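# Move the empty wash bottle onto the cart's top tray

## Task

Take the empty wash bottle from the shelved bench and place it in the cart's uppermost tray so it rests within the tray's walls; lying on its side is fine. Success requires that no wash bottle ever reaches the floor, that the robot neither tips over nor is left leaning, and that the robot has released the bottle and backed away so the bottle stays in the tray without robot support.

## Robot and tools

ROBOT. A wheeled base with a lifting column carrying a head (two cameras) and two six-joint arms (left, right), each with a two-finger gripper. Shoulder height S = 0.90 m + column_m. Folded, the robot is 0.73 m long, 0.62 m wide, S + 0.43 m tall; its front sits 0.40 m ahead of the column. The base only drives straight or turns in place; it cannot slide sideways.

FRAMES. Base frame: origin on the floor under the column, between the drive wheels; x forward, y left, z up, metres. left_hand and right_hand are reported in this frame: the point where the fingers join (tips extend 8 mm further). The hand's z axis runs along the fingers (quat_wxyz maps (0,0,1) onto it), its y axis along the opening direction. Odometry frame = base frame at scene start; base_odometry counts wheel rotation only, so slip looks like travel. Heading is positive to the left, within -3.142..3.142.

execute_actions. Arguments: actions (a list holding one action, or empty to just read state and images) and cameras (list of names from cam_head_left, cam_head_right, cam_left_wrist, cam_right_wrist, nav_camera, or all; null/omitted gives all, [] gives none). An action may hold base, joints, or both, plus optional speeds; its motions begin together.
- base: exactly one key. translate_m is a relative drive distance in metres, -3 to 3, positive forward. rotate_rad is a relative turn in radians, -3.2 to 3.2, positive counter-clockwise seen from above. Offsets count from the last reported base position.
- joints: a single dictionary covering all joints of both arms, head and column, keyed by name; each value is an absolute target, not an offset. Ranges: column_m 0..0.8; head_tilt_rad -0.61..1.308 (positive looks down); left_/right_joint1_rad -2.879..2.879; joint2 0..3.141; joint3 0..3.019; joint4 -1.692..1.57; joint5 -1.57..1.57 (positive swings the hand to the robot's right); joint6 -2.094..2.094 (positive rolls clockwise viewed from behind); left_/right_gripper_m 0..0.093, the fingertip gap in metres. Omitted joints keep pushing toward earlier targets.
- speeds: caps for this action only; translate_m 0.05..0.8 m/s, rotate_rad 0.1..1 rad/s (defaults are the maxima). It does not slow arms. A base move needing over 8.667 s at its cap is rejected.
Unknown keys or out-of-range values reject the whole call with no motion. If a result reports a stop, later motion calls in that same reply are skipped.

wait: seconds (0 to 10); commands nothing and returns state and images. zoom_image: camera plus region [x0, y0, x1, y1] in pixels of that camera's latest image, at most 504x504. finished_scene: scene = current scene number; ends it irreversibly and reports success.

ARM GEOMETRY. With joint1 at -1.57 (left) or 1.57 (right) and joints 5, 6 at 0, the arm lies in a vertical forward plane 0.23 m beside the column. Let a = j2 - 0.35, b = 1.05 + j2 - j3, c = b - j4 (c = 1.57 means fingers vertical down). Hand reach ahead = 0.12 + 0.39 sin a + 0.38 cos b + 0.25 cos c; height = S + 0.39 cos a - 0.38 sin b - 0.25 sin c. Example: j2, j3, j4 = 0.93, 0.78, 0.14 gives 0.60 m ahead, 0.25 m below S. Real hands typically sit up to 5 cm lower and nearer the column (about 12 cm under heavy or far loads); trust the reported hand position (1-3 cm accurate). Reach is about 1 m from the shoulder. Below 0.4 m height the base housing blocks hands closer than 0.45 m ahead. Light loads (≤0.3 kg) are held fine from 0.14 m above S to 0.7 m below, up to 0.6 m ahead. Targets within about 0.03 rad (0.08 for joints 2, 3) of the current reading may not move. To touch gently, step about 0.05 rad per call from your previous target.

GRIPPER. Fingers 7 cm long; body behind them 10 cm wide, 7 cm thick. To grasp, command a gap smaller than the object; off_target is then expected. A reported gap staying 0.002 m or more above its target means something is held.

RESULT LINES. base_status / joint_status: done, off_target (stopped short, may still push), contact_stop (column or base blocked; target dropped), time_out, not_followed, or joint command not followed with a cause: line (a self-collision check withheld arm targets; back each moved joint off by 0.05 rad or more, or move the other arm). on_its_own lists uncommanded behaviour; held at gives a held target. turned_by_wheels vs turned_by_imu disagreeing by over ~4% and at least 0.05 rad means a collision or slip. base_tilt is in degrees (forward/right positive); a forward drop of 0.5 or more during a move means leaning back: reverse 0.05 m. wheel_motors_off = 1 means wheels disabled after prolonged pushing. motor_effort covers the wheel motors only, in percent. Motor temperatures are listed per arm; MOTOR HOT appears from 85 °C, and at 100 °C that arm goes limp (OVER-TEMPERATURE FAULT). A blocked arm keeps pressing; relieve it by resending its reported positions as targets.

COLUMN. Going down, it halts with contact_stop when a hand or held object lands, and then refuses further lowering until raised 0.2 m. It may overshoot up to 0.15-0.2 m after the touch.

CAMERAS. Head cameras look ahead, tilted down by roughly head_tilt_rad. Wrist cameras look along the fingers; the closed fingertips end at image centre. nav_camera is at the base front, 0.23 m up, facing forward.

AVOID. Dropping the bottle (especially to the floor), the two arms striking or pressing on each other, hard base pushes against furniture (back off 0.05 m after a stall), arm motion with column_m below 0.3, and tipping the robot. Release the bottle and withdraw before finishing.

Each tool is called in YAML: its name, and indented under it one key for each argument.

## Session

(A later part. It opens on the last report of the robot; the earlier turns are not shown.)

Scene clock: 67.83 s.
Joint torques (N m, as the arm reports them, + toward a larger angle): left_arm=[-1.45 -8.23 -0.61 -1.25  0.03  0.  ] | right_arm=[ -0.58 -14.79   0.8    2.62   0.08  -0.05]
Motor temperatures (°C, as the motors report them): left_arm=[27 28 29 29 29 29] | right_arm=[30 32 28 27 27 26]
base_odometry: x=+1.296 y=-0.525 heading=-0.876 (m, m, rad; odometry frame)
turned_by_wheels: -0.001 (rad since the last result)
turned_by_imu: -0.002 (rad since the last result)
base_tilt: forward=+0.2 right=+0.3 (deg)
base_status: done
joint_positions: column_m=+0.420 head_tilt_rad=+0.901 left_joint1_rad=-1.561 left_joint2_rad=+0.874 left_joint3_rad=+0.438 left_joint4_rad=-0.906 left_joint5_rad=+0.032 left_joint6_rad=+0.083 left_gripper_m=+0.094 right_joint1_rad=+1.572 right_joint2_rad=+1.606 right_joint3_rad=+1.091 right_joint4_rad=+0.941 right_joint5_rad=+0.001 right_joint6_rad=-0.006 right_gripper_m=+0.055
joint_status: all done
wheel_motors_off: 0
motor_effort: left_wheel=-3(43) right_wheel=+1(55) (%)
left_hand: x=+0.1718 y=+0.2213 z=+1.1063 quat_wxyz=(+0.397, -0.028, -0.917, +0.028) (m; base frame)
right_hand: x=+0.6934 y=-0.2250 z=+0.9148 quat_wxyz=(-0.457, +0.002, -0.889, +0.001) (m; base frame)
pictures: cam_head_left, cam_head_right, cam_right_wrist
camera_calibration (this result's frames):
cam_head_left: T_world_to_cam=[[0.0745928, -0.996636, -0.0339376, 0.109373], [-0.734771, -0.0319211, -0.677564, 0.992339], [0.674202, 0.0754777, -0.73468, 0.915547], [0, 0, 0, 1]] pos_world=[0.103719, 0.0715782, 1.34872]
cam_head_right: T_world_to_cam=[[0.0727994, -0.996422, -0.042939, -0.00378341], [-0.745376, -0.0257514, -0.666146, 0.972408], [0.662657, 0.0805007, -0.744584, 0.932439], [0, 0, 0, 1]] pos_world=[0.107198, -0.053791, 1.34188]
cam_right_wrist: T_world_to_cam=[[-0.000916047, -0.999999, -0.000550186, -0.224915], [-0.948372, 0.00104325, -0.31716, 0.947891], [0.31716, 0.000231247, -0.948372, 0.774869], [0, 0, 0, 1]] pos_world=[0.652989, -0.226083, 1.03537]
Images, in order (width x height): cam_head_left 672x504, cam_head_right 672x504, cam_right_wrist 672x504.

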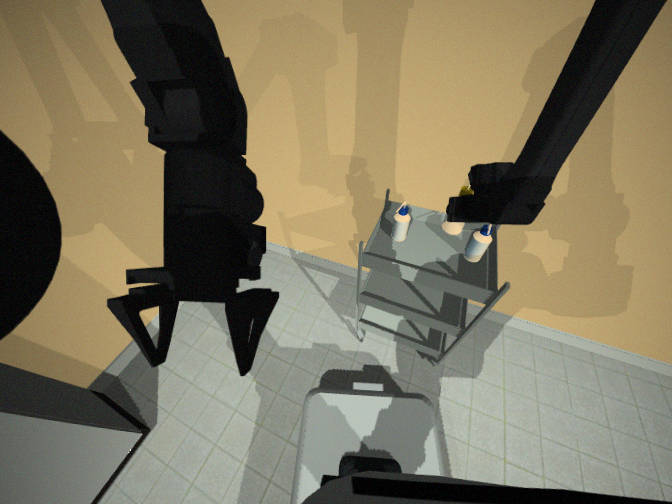

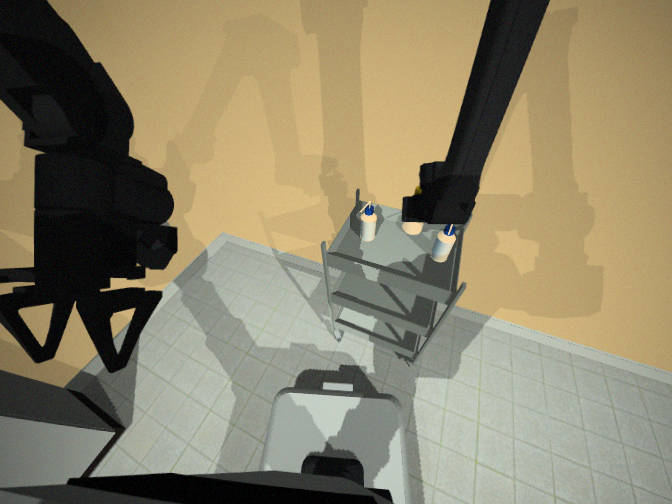

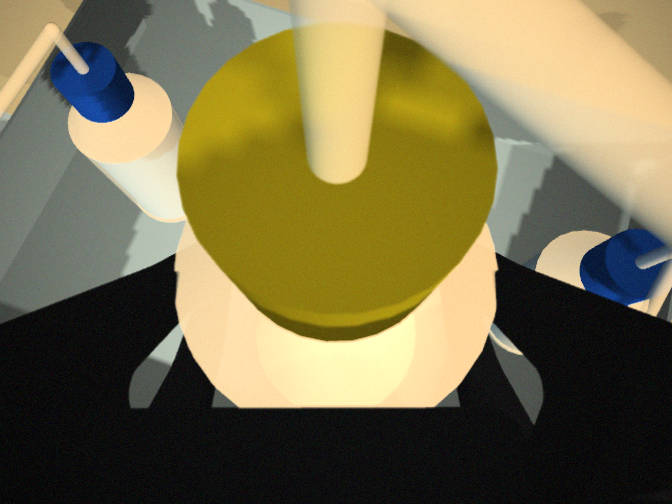

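execute_actions:
  actions:
    - {"base":{"translate_m":0.03},"joints":{"column_m":0.29},"speeds":{"translate_m":0.1}}
  cameras: ["cam_head_left","cam_head_right","cam_right_wrist"]

Scene clock: 73.13 s.
Joint torques (N m, as the arm reports them, + toward a larger angle): left_arm=[-1.24 -8.5  -0.58 -1.23  0.03 -0.01] | right_arm=[ -0.71 -15.46   1.05   2.56   0.07  -0.07]
Motor temperatures (°C, as the motors report them): left_arm=[27 28 29 29 29 29] | right_arm=[30 32 28 27 27 26]
base_odometry: x=+1.315 y=-0.548 heading=-0.876 (m, m, rad; odometry frame)
turned_by_wheels: -0.001 (rad since the last result)
turned_by_imu: +0.001 (rad since the last result)
base_tilt: forward=+0.2 right=+0.3 (deg)
base_status: done
joint_positions: column_m=+0.290 head_tilt_rad=+0.902 left_joint1_rad=-1.561 left_joint2_rad=+0.874 left_joint3_rad=+0.438 left_joint4_rad=-0.906 left_joint5_rad=+0.032 left_joint6_rad=+0.083 left_gripper_m=+0.094 right_joint1_rad=+1.572 right_joint2_rad=+1.606 right_joint3_rad=+1.091 right_joint4_rad=+0.941 right_joint5_rad=+0.001 right_joint6_rad=-0.006 right_gripper_m=+0.055
joint_status: all done
wheel_motors_off: 0
motor_effort: left_wheel=+1(29) right_wheel=+1(35) (%)
left_hand: x=+0.1715 y=+0.2213 z=+0.9764 quat_wxyz=(+0.397, -0.028, -0.917, +0.028) (m; base frame)
right_hand: x=+0.6934 y=-0.2250 z=+0.7848 quat_wxyz=(-0.457, +0.002, -0.889, +0.001) (m; base frame)
pictures: cam_head_left, cam_head_right, cam_right_wrist
camera_calibration (this result's frames):
cam_head_left: T_world_to_cam=[[0.0745853, -0.996636, -0.0339541, 0.104983], [-0.73492, -0.0319211, -0.677402, 0.90407], [0.674039, 0.0754777, -0.734829, 0.820252], [0, 0, 0, 1]] pos_world=[0.103706, 0.0715782, 1.21873]
cam_head_right: T_world_to_cam=[[0.0727899, -0.996422, -0.0429551, -0.00934359], [-0.745524, -0.0257514, -0.665982, 0.88562], [0.662492, 0.0805007, -0.74473, 0.835853], [0, 0, 0, 1]] pos_world=[0.107184, -0.053791, 1.21189]
cam_right_wrist: T_world_to_cam=[[-0.000916047, -0.999999, -0.000550186, -0.224986], [-0.948372, 0.00104325, -0.31716, 0.906667], [0.31716, 0.000231247, -0.948372, 0.651601], [0, 0, 0, 1]] pos_world=[0.652989, -0.226083, 0.905394]
Images, in order (width x height): cam_head_left 672x504, cam_head_right 672x504, cam_right_wrist 672x504.

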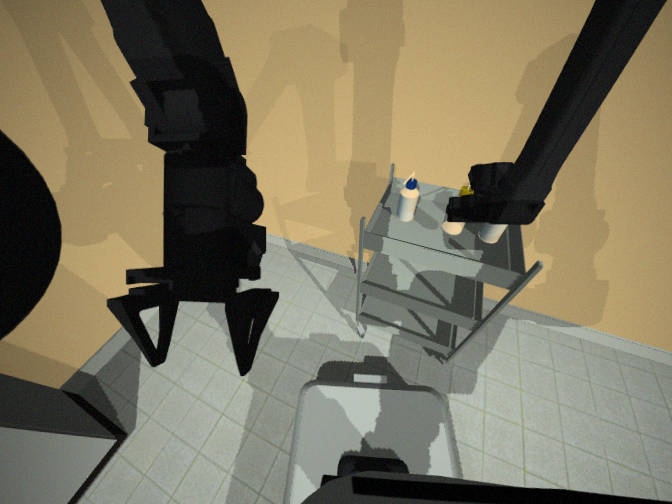

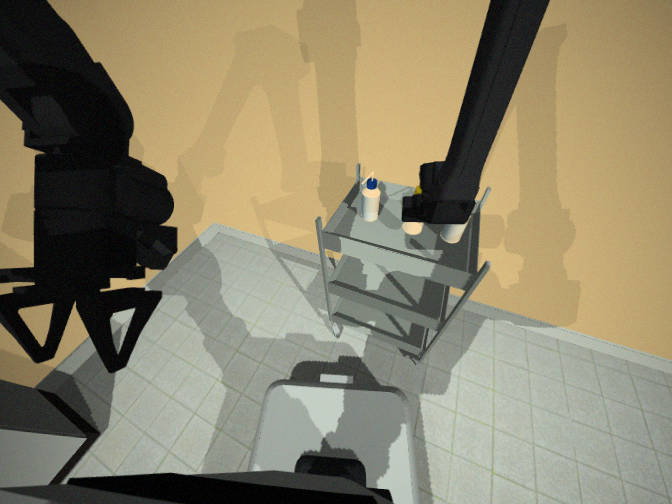

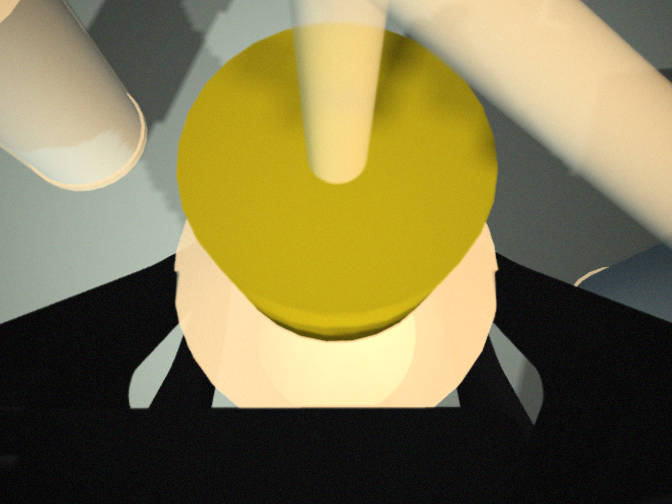

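execute_actions:
  actions:
    - {"joints":{"column_m":0.26}}
  cameras: ["cam_head_left","cam_right_wrist"]

Scene clock: 76.30 s.
Joint torques (N m, as the arm reports them, + toward a larger angle): left_arm=[-1.38 -8.74 -0.56 -1.21  0.04  0.  ] | right_arm=[ -0.43 -14.75   0.84   2.33   0.12  -0.02]
Motor temperatures (°C, as the motors report them): left_arm=[27 28 29 29 29 29] | right_arm=[30 32 28 27 27 26]
base_odometry: x=+1.315 y=-0.548 heading=-0.876 (m, m, rad; odometry frame)
turned_by_wheels: +0.000 (rad since the last result)
turned_by_imu: +0.001 (rad since the last result)
base_tilt: forward=+0.1 right=+0.3 (deg)
base_status: not commanded
joint_positions: column_m=+0.260 head_tilt_rad=+0.902 left_joint1_rad=-1.561 left_joint2_rad=+0.874 left_joint3_rad=+0.438 left_joint4_rad=-0.906 left_joint5_rad=+0.032 left_joint6_rad=+0.083 left_gripper_m=+0.094 right_joint1_rad=+1.572 right_joint2_rad=+1.606 right_joint3_rad=+1.091 right_joint4_rad=+0.941 right_joint5_rad=+0.001 right_joint6_rad=-0.006 right_gripper_m=+0.055
joint_status: all done
wheel_motors_off: 0
motor_effort: left_wheel=-2(2) right_wheel=+1(4) (%)
left_hand: x=+0.1715 y=+0.2213 z=+0.9464 quat_wxyz=(+0.397, -0.028, -0.917, +0.028) (m; base frame)
right_hand: x=+0.6934 y=-0.2250 z=+0.7548 quat_wxyz=(-0.457, +0.002, -0.889, +0.001) (m; base frame)
pictures: cam_head_left, cam_right_wrist
camera_calibration (this result's frames):
cam_head_left: T_world_to_cam=[[0.0745853, -0.996636, -0.0339541, 0.103964], [-0.73492, -0.0319211, -0.677402, 0.883731], [0.674039, 0.0754777, -0.734829, 0.79819], [0, 0, 0, 1]] pos_world=[0.103706, 0.0715782, 1.1887]
cam_right_wrist: T_world_to_cam=[[-0.000916047, -0.999999, -0.000550186, -0.225003], [-0.948372, 0.00104325, -0.31716, 0.897145], [0.31716, 0.000231247, -0.948372, 0.623127], [0, 0, 0, 1]] pos_world=[0.652989, -0.226083, 0.87537]
Images, in order (width x height): cam_head_left 672x504, cam_right_wrist 672x504.

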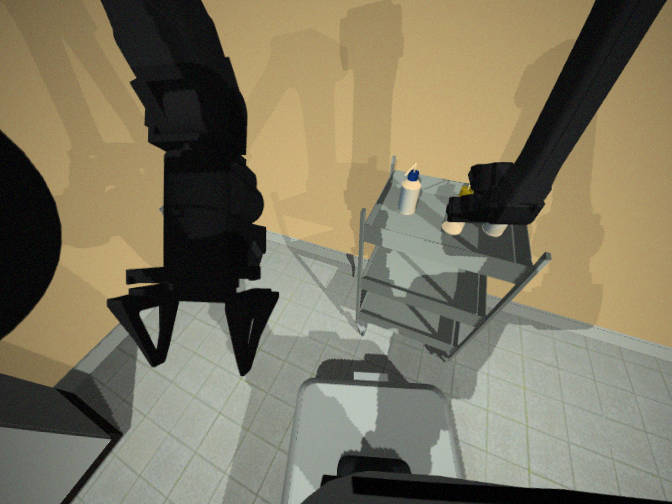

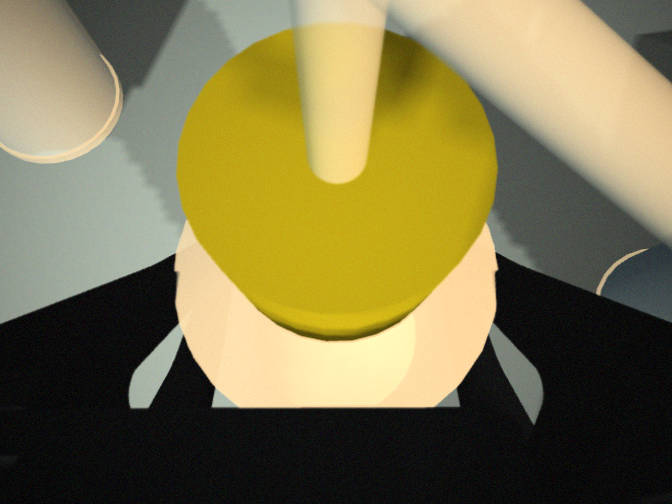

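execute_actions:
  actions:
    - {"joints":{"column_m":0.25}}
  cameras: ["cam_right_wrist"]

execute_actions:
  actions:
    - {"joints":{"right_gripper_m":0.085}}
  cameras: ["cam_right_wrist"]

execute_actions:
  actions:
    - {"base":{"translate_m":-0.04},"speeds":{"translate_m":0.1}}
  cameras: ["cam_right_wrist","cam_head_left"]

Scene clock: 79.53 s.
Joint torques (N m, as the arm reports them, + toward a larger angle): left_arm=[-1.36 -8.3  -0.48 -1.31  0.04  0.  ] | right_arm=[ -0.31 -14.91   0.8    2.46   0.02  -0.06]
Motor temperatures (°C, as the motors report them): left_arm=[27 28 29 29 29 29] | right_arm=[30 32 28 27 27 26]
base_odometry: x=+1.315 y=-0.548 heading=-0.876 (m, m, rad; odometry frame)
turned_by_wheels: +0.000 (rad since the last result)
turned_by_imu: +0.001 (rad since the last result)
base_tilt: forward=+0.1 right=+0.3 (deg)
base_status: not commanded
joint_positions: column_m=+0.250 head_tilt_rad=+0.902 left_joint1_rad=-1.561 left_joint2_rad=+0.874 left_joint3_rad=+0.438 left_joint4_rad=-0.906 left_joint5_rad=+0.032 left_joint6_rad=+0.083 left_gripper_m=+0.094 right_joint1_rad=+1.572 right_joint2_rad=+1.606 right_joint3_rad=+1.091 right_joint4_rad=+0.942 right_joint5_rad=+0.001 right_joint6_rad=-0.006 right_gripper_m=+0.055
joint_status: all done
wheel_motors_off: 0
motor_effort: left_wheel=-2(2) right_wheel=+1(3) (%)
left_hand: x=+0.1715 y=+0.2213 z=+0.9364 quat_wxyz=(+0.397, -0.028, -0.917, +0.028) (m; base frame)
right_hand: x=+0.6936 y=-0.2250 z=+0.7450 quat_wxyz=(-0.458, +0.002, -0.889, +0.001) (m; base frame)
pictures: cam_right_wrist
camera_calibration (this result's frames):
cam_right_wrist: T_world_to_cam=[[-0.000916386, -0.999999, -0.000551794, -0.225007], [-0.948008, 0.00104435, -0.318245, 0.894757], [0.318245, 0.00023147, -0.948008, 0.612783], [0, 0, 0, 1]] pos_world=[0.653015, -0.226083, 0.865551]
Images, in order (width x height): cam_right_wrist 672x504.

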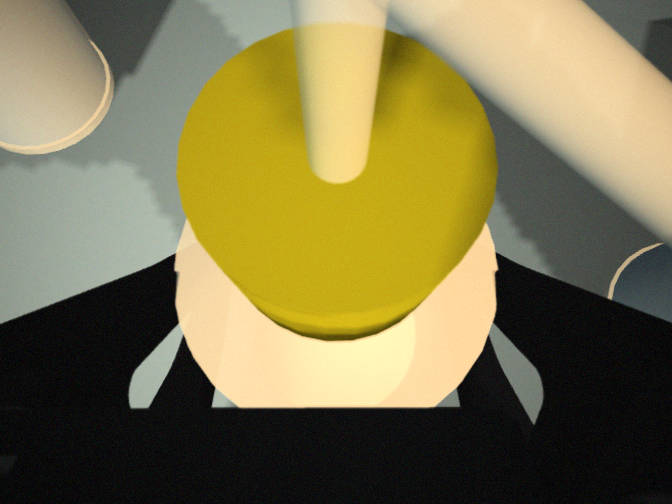

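Scene clock: 80.13 s.
Joint torques (N m, as the arm reports them, + toward a larger angle): left_arm=[-1.37 -8.48 -0.5  -1.24  0.03  0.  ] | right_arm=[ -0.2  -15.36   0.9    2.41   0.09  -0.04]
Motor temperatures (°C, as the motors report them): left_arm=[27 28 29 29 29 29] | right_arm=[30 32 28 27 27 26]
base_odometry: x=+1.315 y=-0.548 heading=-0.876 (m, m, rad; odometry frame)
turned_by_wheels: +0.000 (rad since the last result)
turned_by_imu: +0.000 (rad since the last result)
base_tilt: forward=+0.1 right=+0.3 (deg)
base_status: not commanded
joint_positions: column_m=+0.250 head_tilt_rad=+0.902 left_joint1_rad=-1.561 left_joint2_rad=+0.874 left_joint3_rad=+0.438 left_joint4_rad=-0.906 left_joint5_rad=+0.032 left_joint6_rad=+0.083 left_gripper_m=+0.094 right_joint1_rad=+1.572 right_joint2_rad=+1.606 right_joint3_rad=+1.091 right_joint4_rad=+0.942 right_joint5_rad=+0.001 right_joint6_rad=-0.006 right_gripper_m=+0.085
joint_status: all done
wheel_motors_off: 0
motor_effort: left_wheel=+0(2) right_wheel=+4(2) (%)
left_hand: x=+0.1715 y=+0.2213 z=+0.9364 quat_wxyz=(+0.397, -0.028, -0.917, +0.028) (m; base frame)
right_hand: x=+0.6936 y=-0.2250 z=+0.7450 quat_wxyz=(-0.458, +0.002, -0.889, +0.001) (m; base frame)
pictures: cam_right_wrist
camera_calibration (this result's frames):
cam_right_wrist: T_world_to_cam=[[-0.000916386, -0.999999, -0.000551794, -0.225007], [-0.948008, 0.00104435, -0.318245, 0.894757], [0.318245, 0.00023147, -0.948008, 0.612783], [0, 0, 0, 1]] pos_world=[0.653015, -0.226083, 0.865551]
Images, in order (width x height): cam_right_wrist 672x504.

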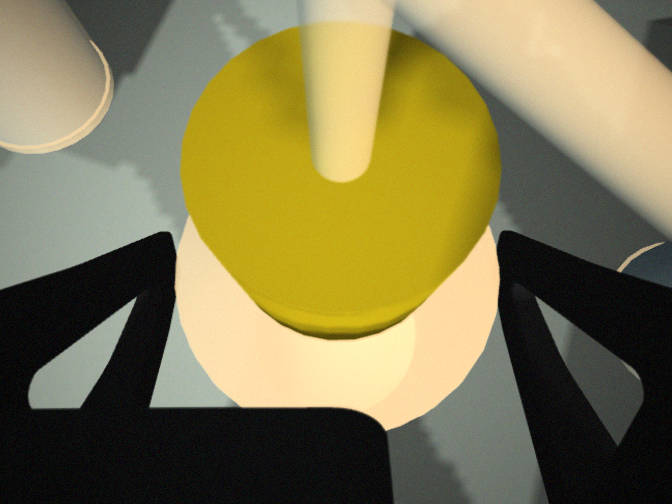

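Scene clock: 81.30 s.
Joint torques (N m, as the arm reports them, + toward a larger angle): left_arm=[-1.34 -8.47 -0.57 -1.22  0.03 -0.01] | right_arm=[  0.11 -13.94   0.97   2.54   0.04  -0.04]
Motor temperatures (°C, as the motors report them): left_arm=[27 28 29 29 29 29] | right_arm=[30 32 28 27 27 26]
base_odometry: x=+1.289 y=-0.517 heading=-0.876 (m, m, rad; odometry frame)
turned_by_wheels: +0.000 (rad since the last result)
turned_by_imu: +0.001 (rad since the last result)
base_tilt: forward=+0.1 right=+0.3 (deg)
base_status: done
joint_positions: column_m=+0.250 head_tilt_rad=+0.902 left_joint1_rad=-1.561 left_joint2_rad=+0.874 left_joint3_rad=+0.438 left_joint4_rad=-0.906 left_joint5_rad=+0.032 left_joint6_rad=+0.083 left_gripper_m=+0.094 right_joint1_rad=+1.572 right_joint2_rad=+1.606 right_joint3_rad=+1.090 right_joint4_rad=+0.942 right_joint5_rad=+0.001 right_joint6_rad=-0.006 right_gripper_m=+0.085
joint_status: not commanded
wheel_motors_off: 0
motor_effort: left_wheel=-1(35) right_wheel=+1(33) (%)
left_hand: x=+0.1715 y=+0.2213 z=+0.9364 quat_wxyz=(+0.397, -0.028, -0.917, +0.028) (m; base frame)
right_hand: x=+0.6934 y=-0.2250 z=+0.7449 quat_wxyz=(-0.457, +0.002, -0.889, +0.001) (m; base frame)
pictures: cam_head_left, cam_right_wrist
camera_calibration (this result's frames):
cam_head_left: T_world_to_cam=[[0.0745806, -0.996636, -0.0339643, 0.103637], [-0.735014, -0.0319211, -0.677301, 0.876836], [0.673938, 0.0754777, -0.734922, 0.79096], [0, 0, 0, 1]] pos_world=[0.103699, 0.0715782, 1.17869]
cam_right_wrist: T_world_to_cam=[[-0.000916273, -0.999999, -0.000551258, -0.225007], [-0.948129, 0.00104398, -0.317883, 0.894357], [0.317884, 0.000231396, -0.94813, 0.613114], [0, 0, 0, 1]] pos_world=[0.652861, -0.226083, 0.865489]
Images, in order (width x height): cam_head_left 672x504, cam_right_wrist 672x504.

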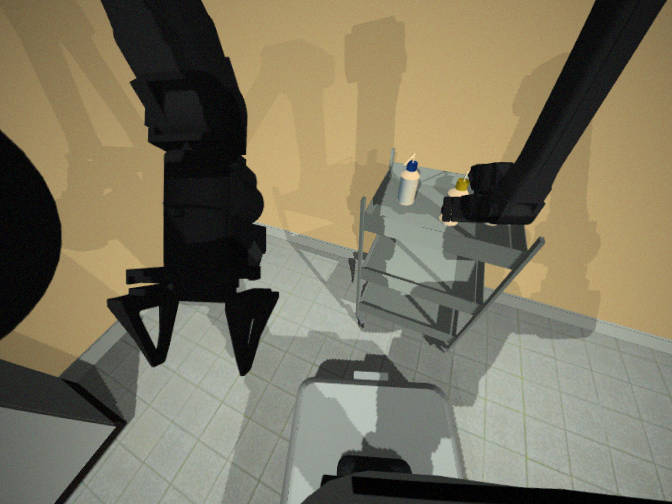

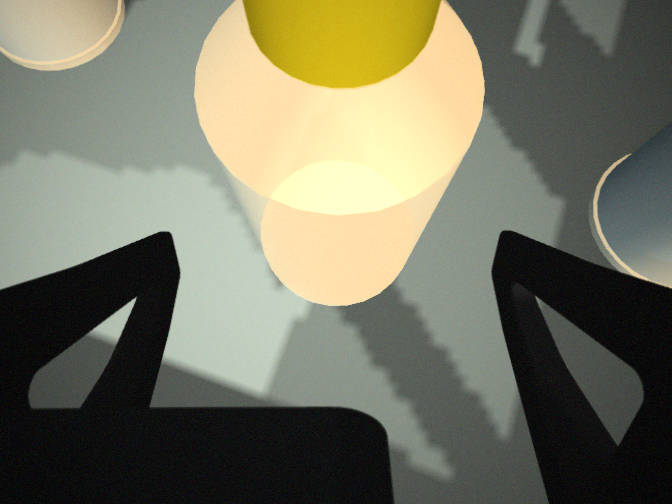

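execute_actions:
  actions:
    - {"base":{"translate_m":-0.4},"joints":{"column_m":0.33},"speeds":{"translate_m":0.25}}
  cameras: ["cam_head_left"]

Scene clock: 85.07 s.
Joint torques (N m, as the arm reports them, + toward a larger angle): left_arm=[-1.32 -8.33 -0.65 -1.27  0.04 -0.01] | right_arm=[ -0.38 -15.57   0.79   2.53   0.05  -0.07]
Motor temperatures (°C, as the motors report them): left_arm=[27 28 29 29 29 29] | right_arm=[30 32 28 28 27 26]
base_odometry: x=+1.033 y=-0.210 heading=-0.878 (m, m, rad; odometry frame)
turned_by_wheels: -0.002 (rad since the last result)
turned_by_imu: +0.001 (rad since the last result)
base_tilt: forward=+0.2 right=+0.3 (deg)
base_status: done
joint_positions: column_m=+0.330 head_tilt_rad=+0.902 left_joint1_rad=-1.561 left_joint2_rad=+0.874 left_joint3_rad=+0.438 left_joint4_rad=-0.906 left_joint5_rad=+0.032 left_joint6_rad=+0.083 left_gripper_m=+0.094 right_joint1_rad=+1.572 right_joint2_rad=+1.606 right_joint3_rad=+1.091 right_joint4_rad=+0.942 right_joint5_rad=+0.001 right_joint6_rad=-0.006 right_gripper_m=+0.085
joint_status: all done
wheel_motors_off: 0
motor_effort: left_wheel=-1(32) right_wheel=+2(42) (%)
left_hand: x=+0.1715 y=+0.2213 z=+1.0163 quat_wxyz=(+0.397, -0.028, -0.917, +0.028) (m; base frame)
right_hand: x=+0.6938 y=-0.2250 z=+0.8249 quat_wxyz=(-0.458, +0.002, -0.889, +0.001) (m; base frame)
pictures: cam_head_left
camera_calibration (this result's frames):
cam_head_left: T_world_to_cam=[[0.074577, -0.996636, -0.0339722, 0.106361], [-0.735085, -0.0319211, -0.677223, 0.930842], [0.673861, 0.0754777, -0.734993, 0.849766], [0, 0, 0, 1]] pos_world=[0.103693, 0.0715782, 1.25857]
Images, in order (width x height): cam_head_left 672x504.

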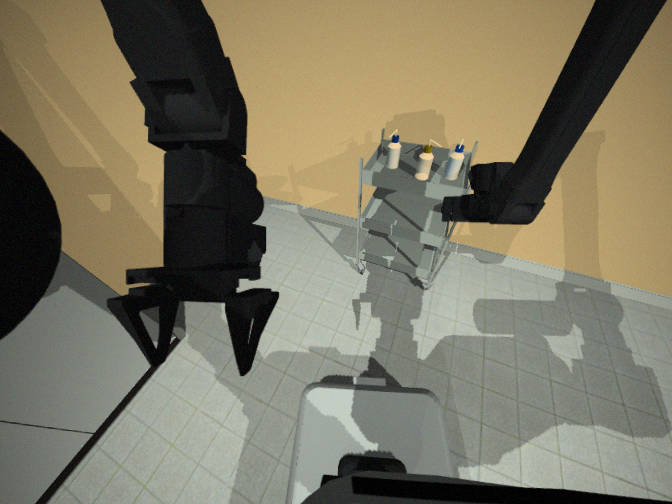

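finished_scene:
  scene: 1

The scene is finished: the task was done.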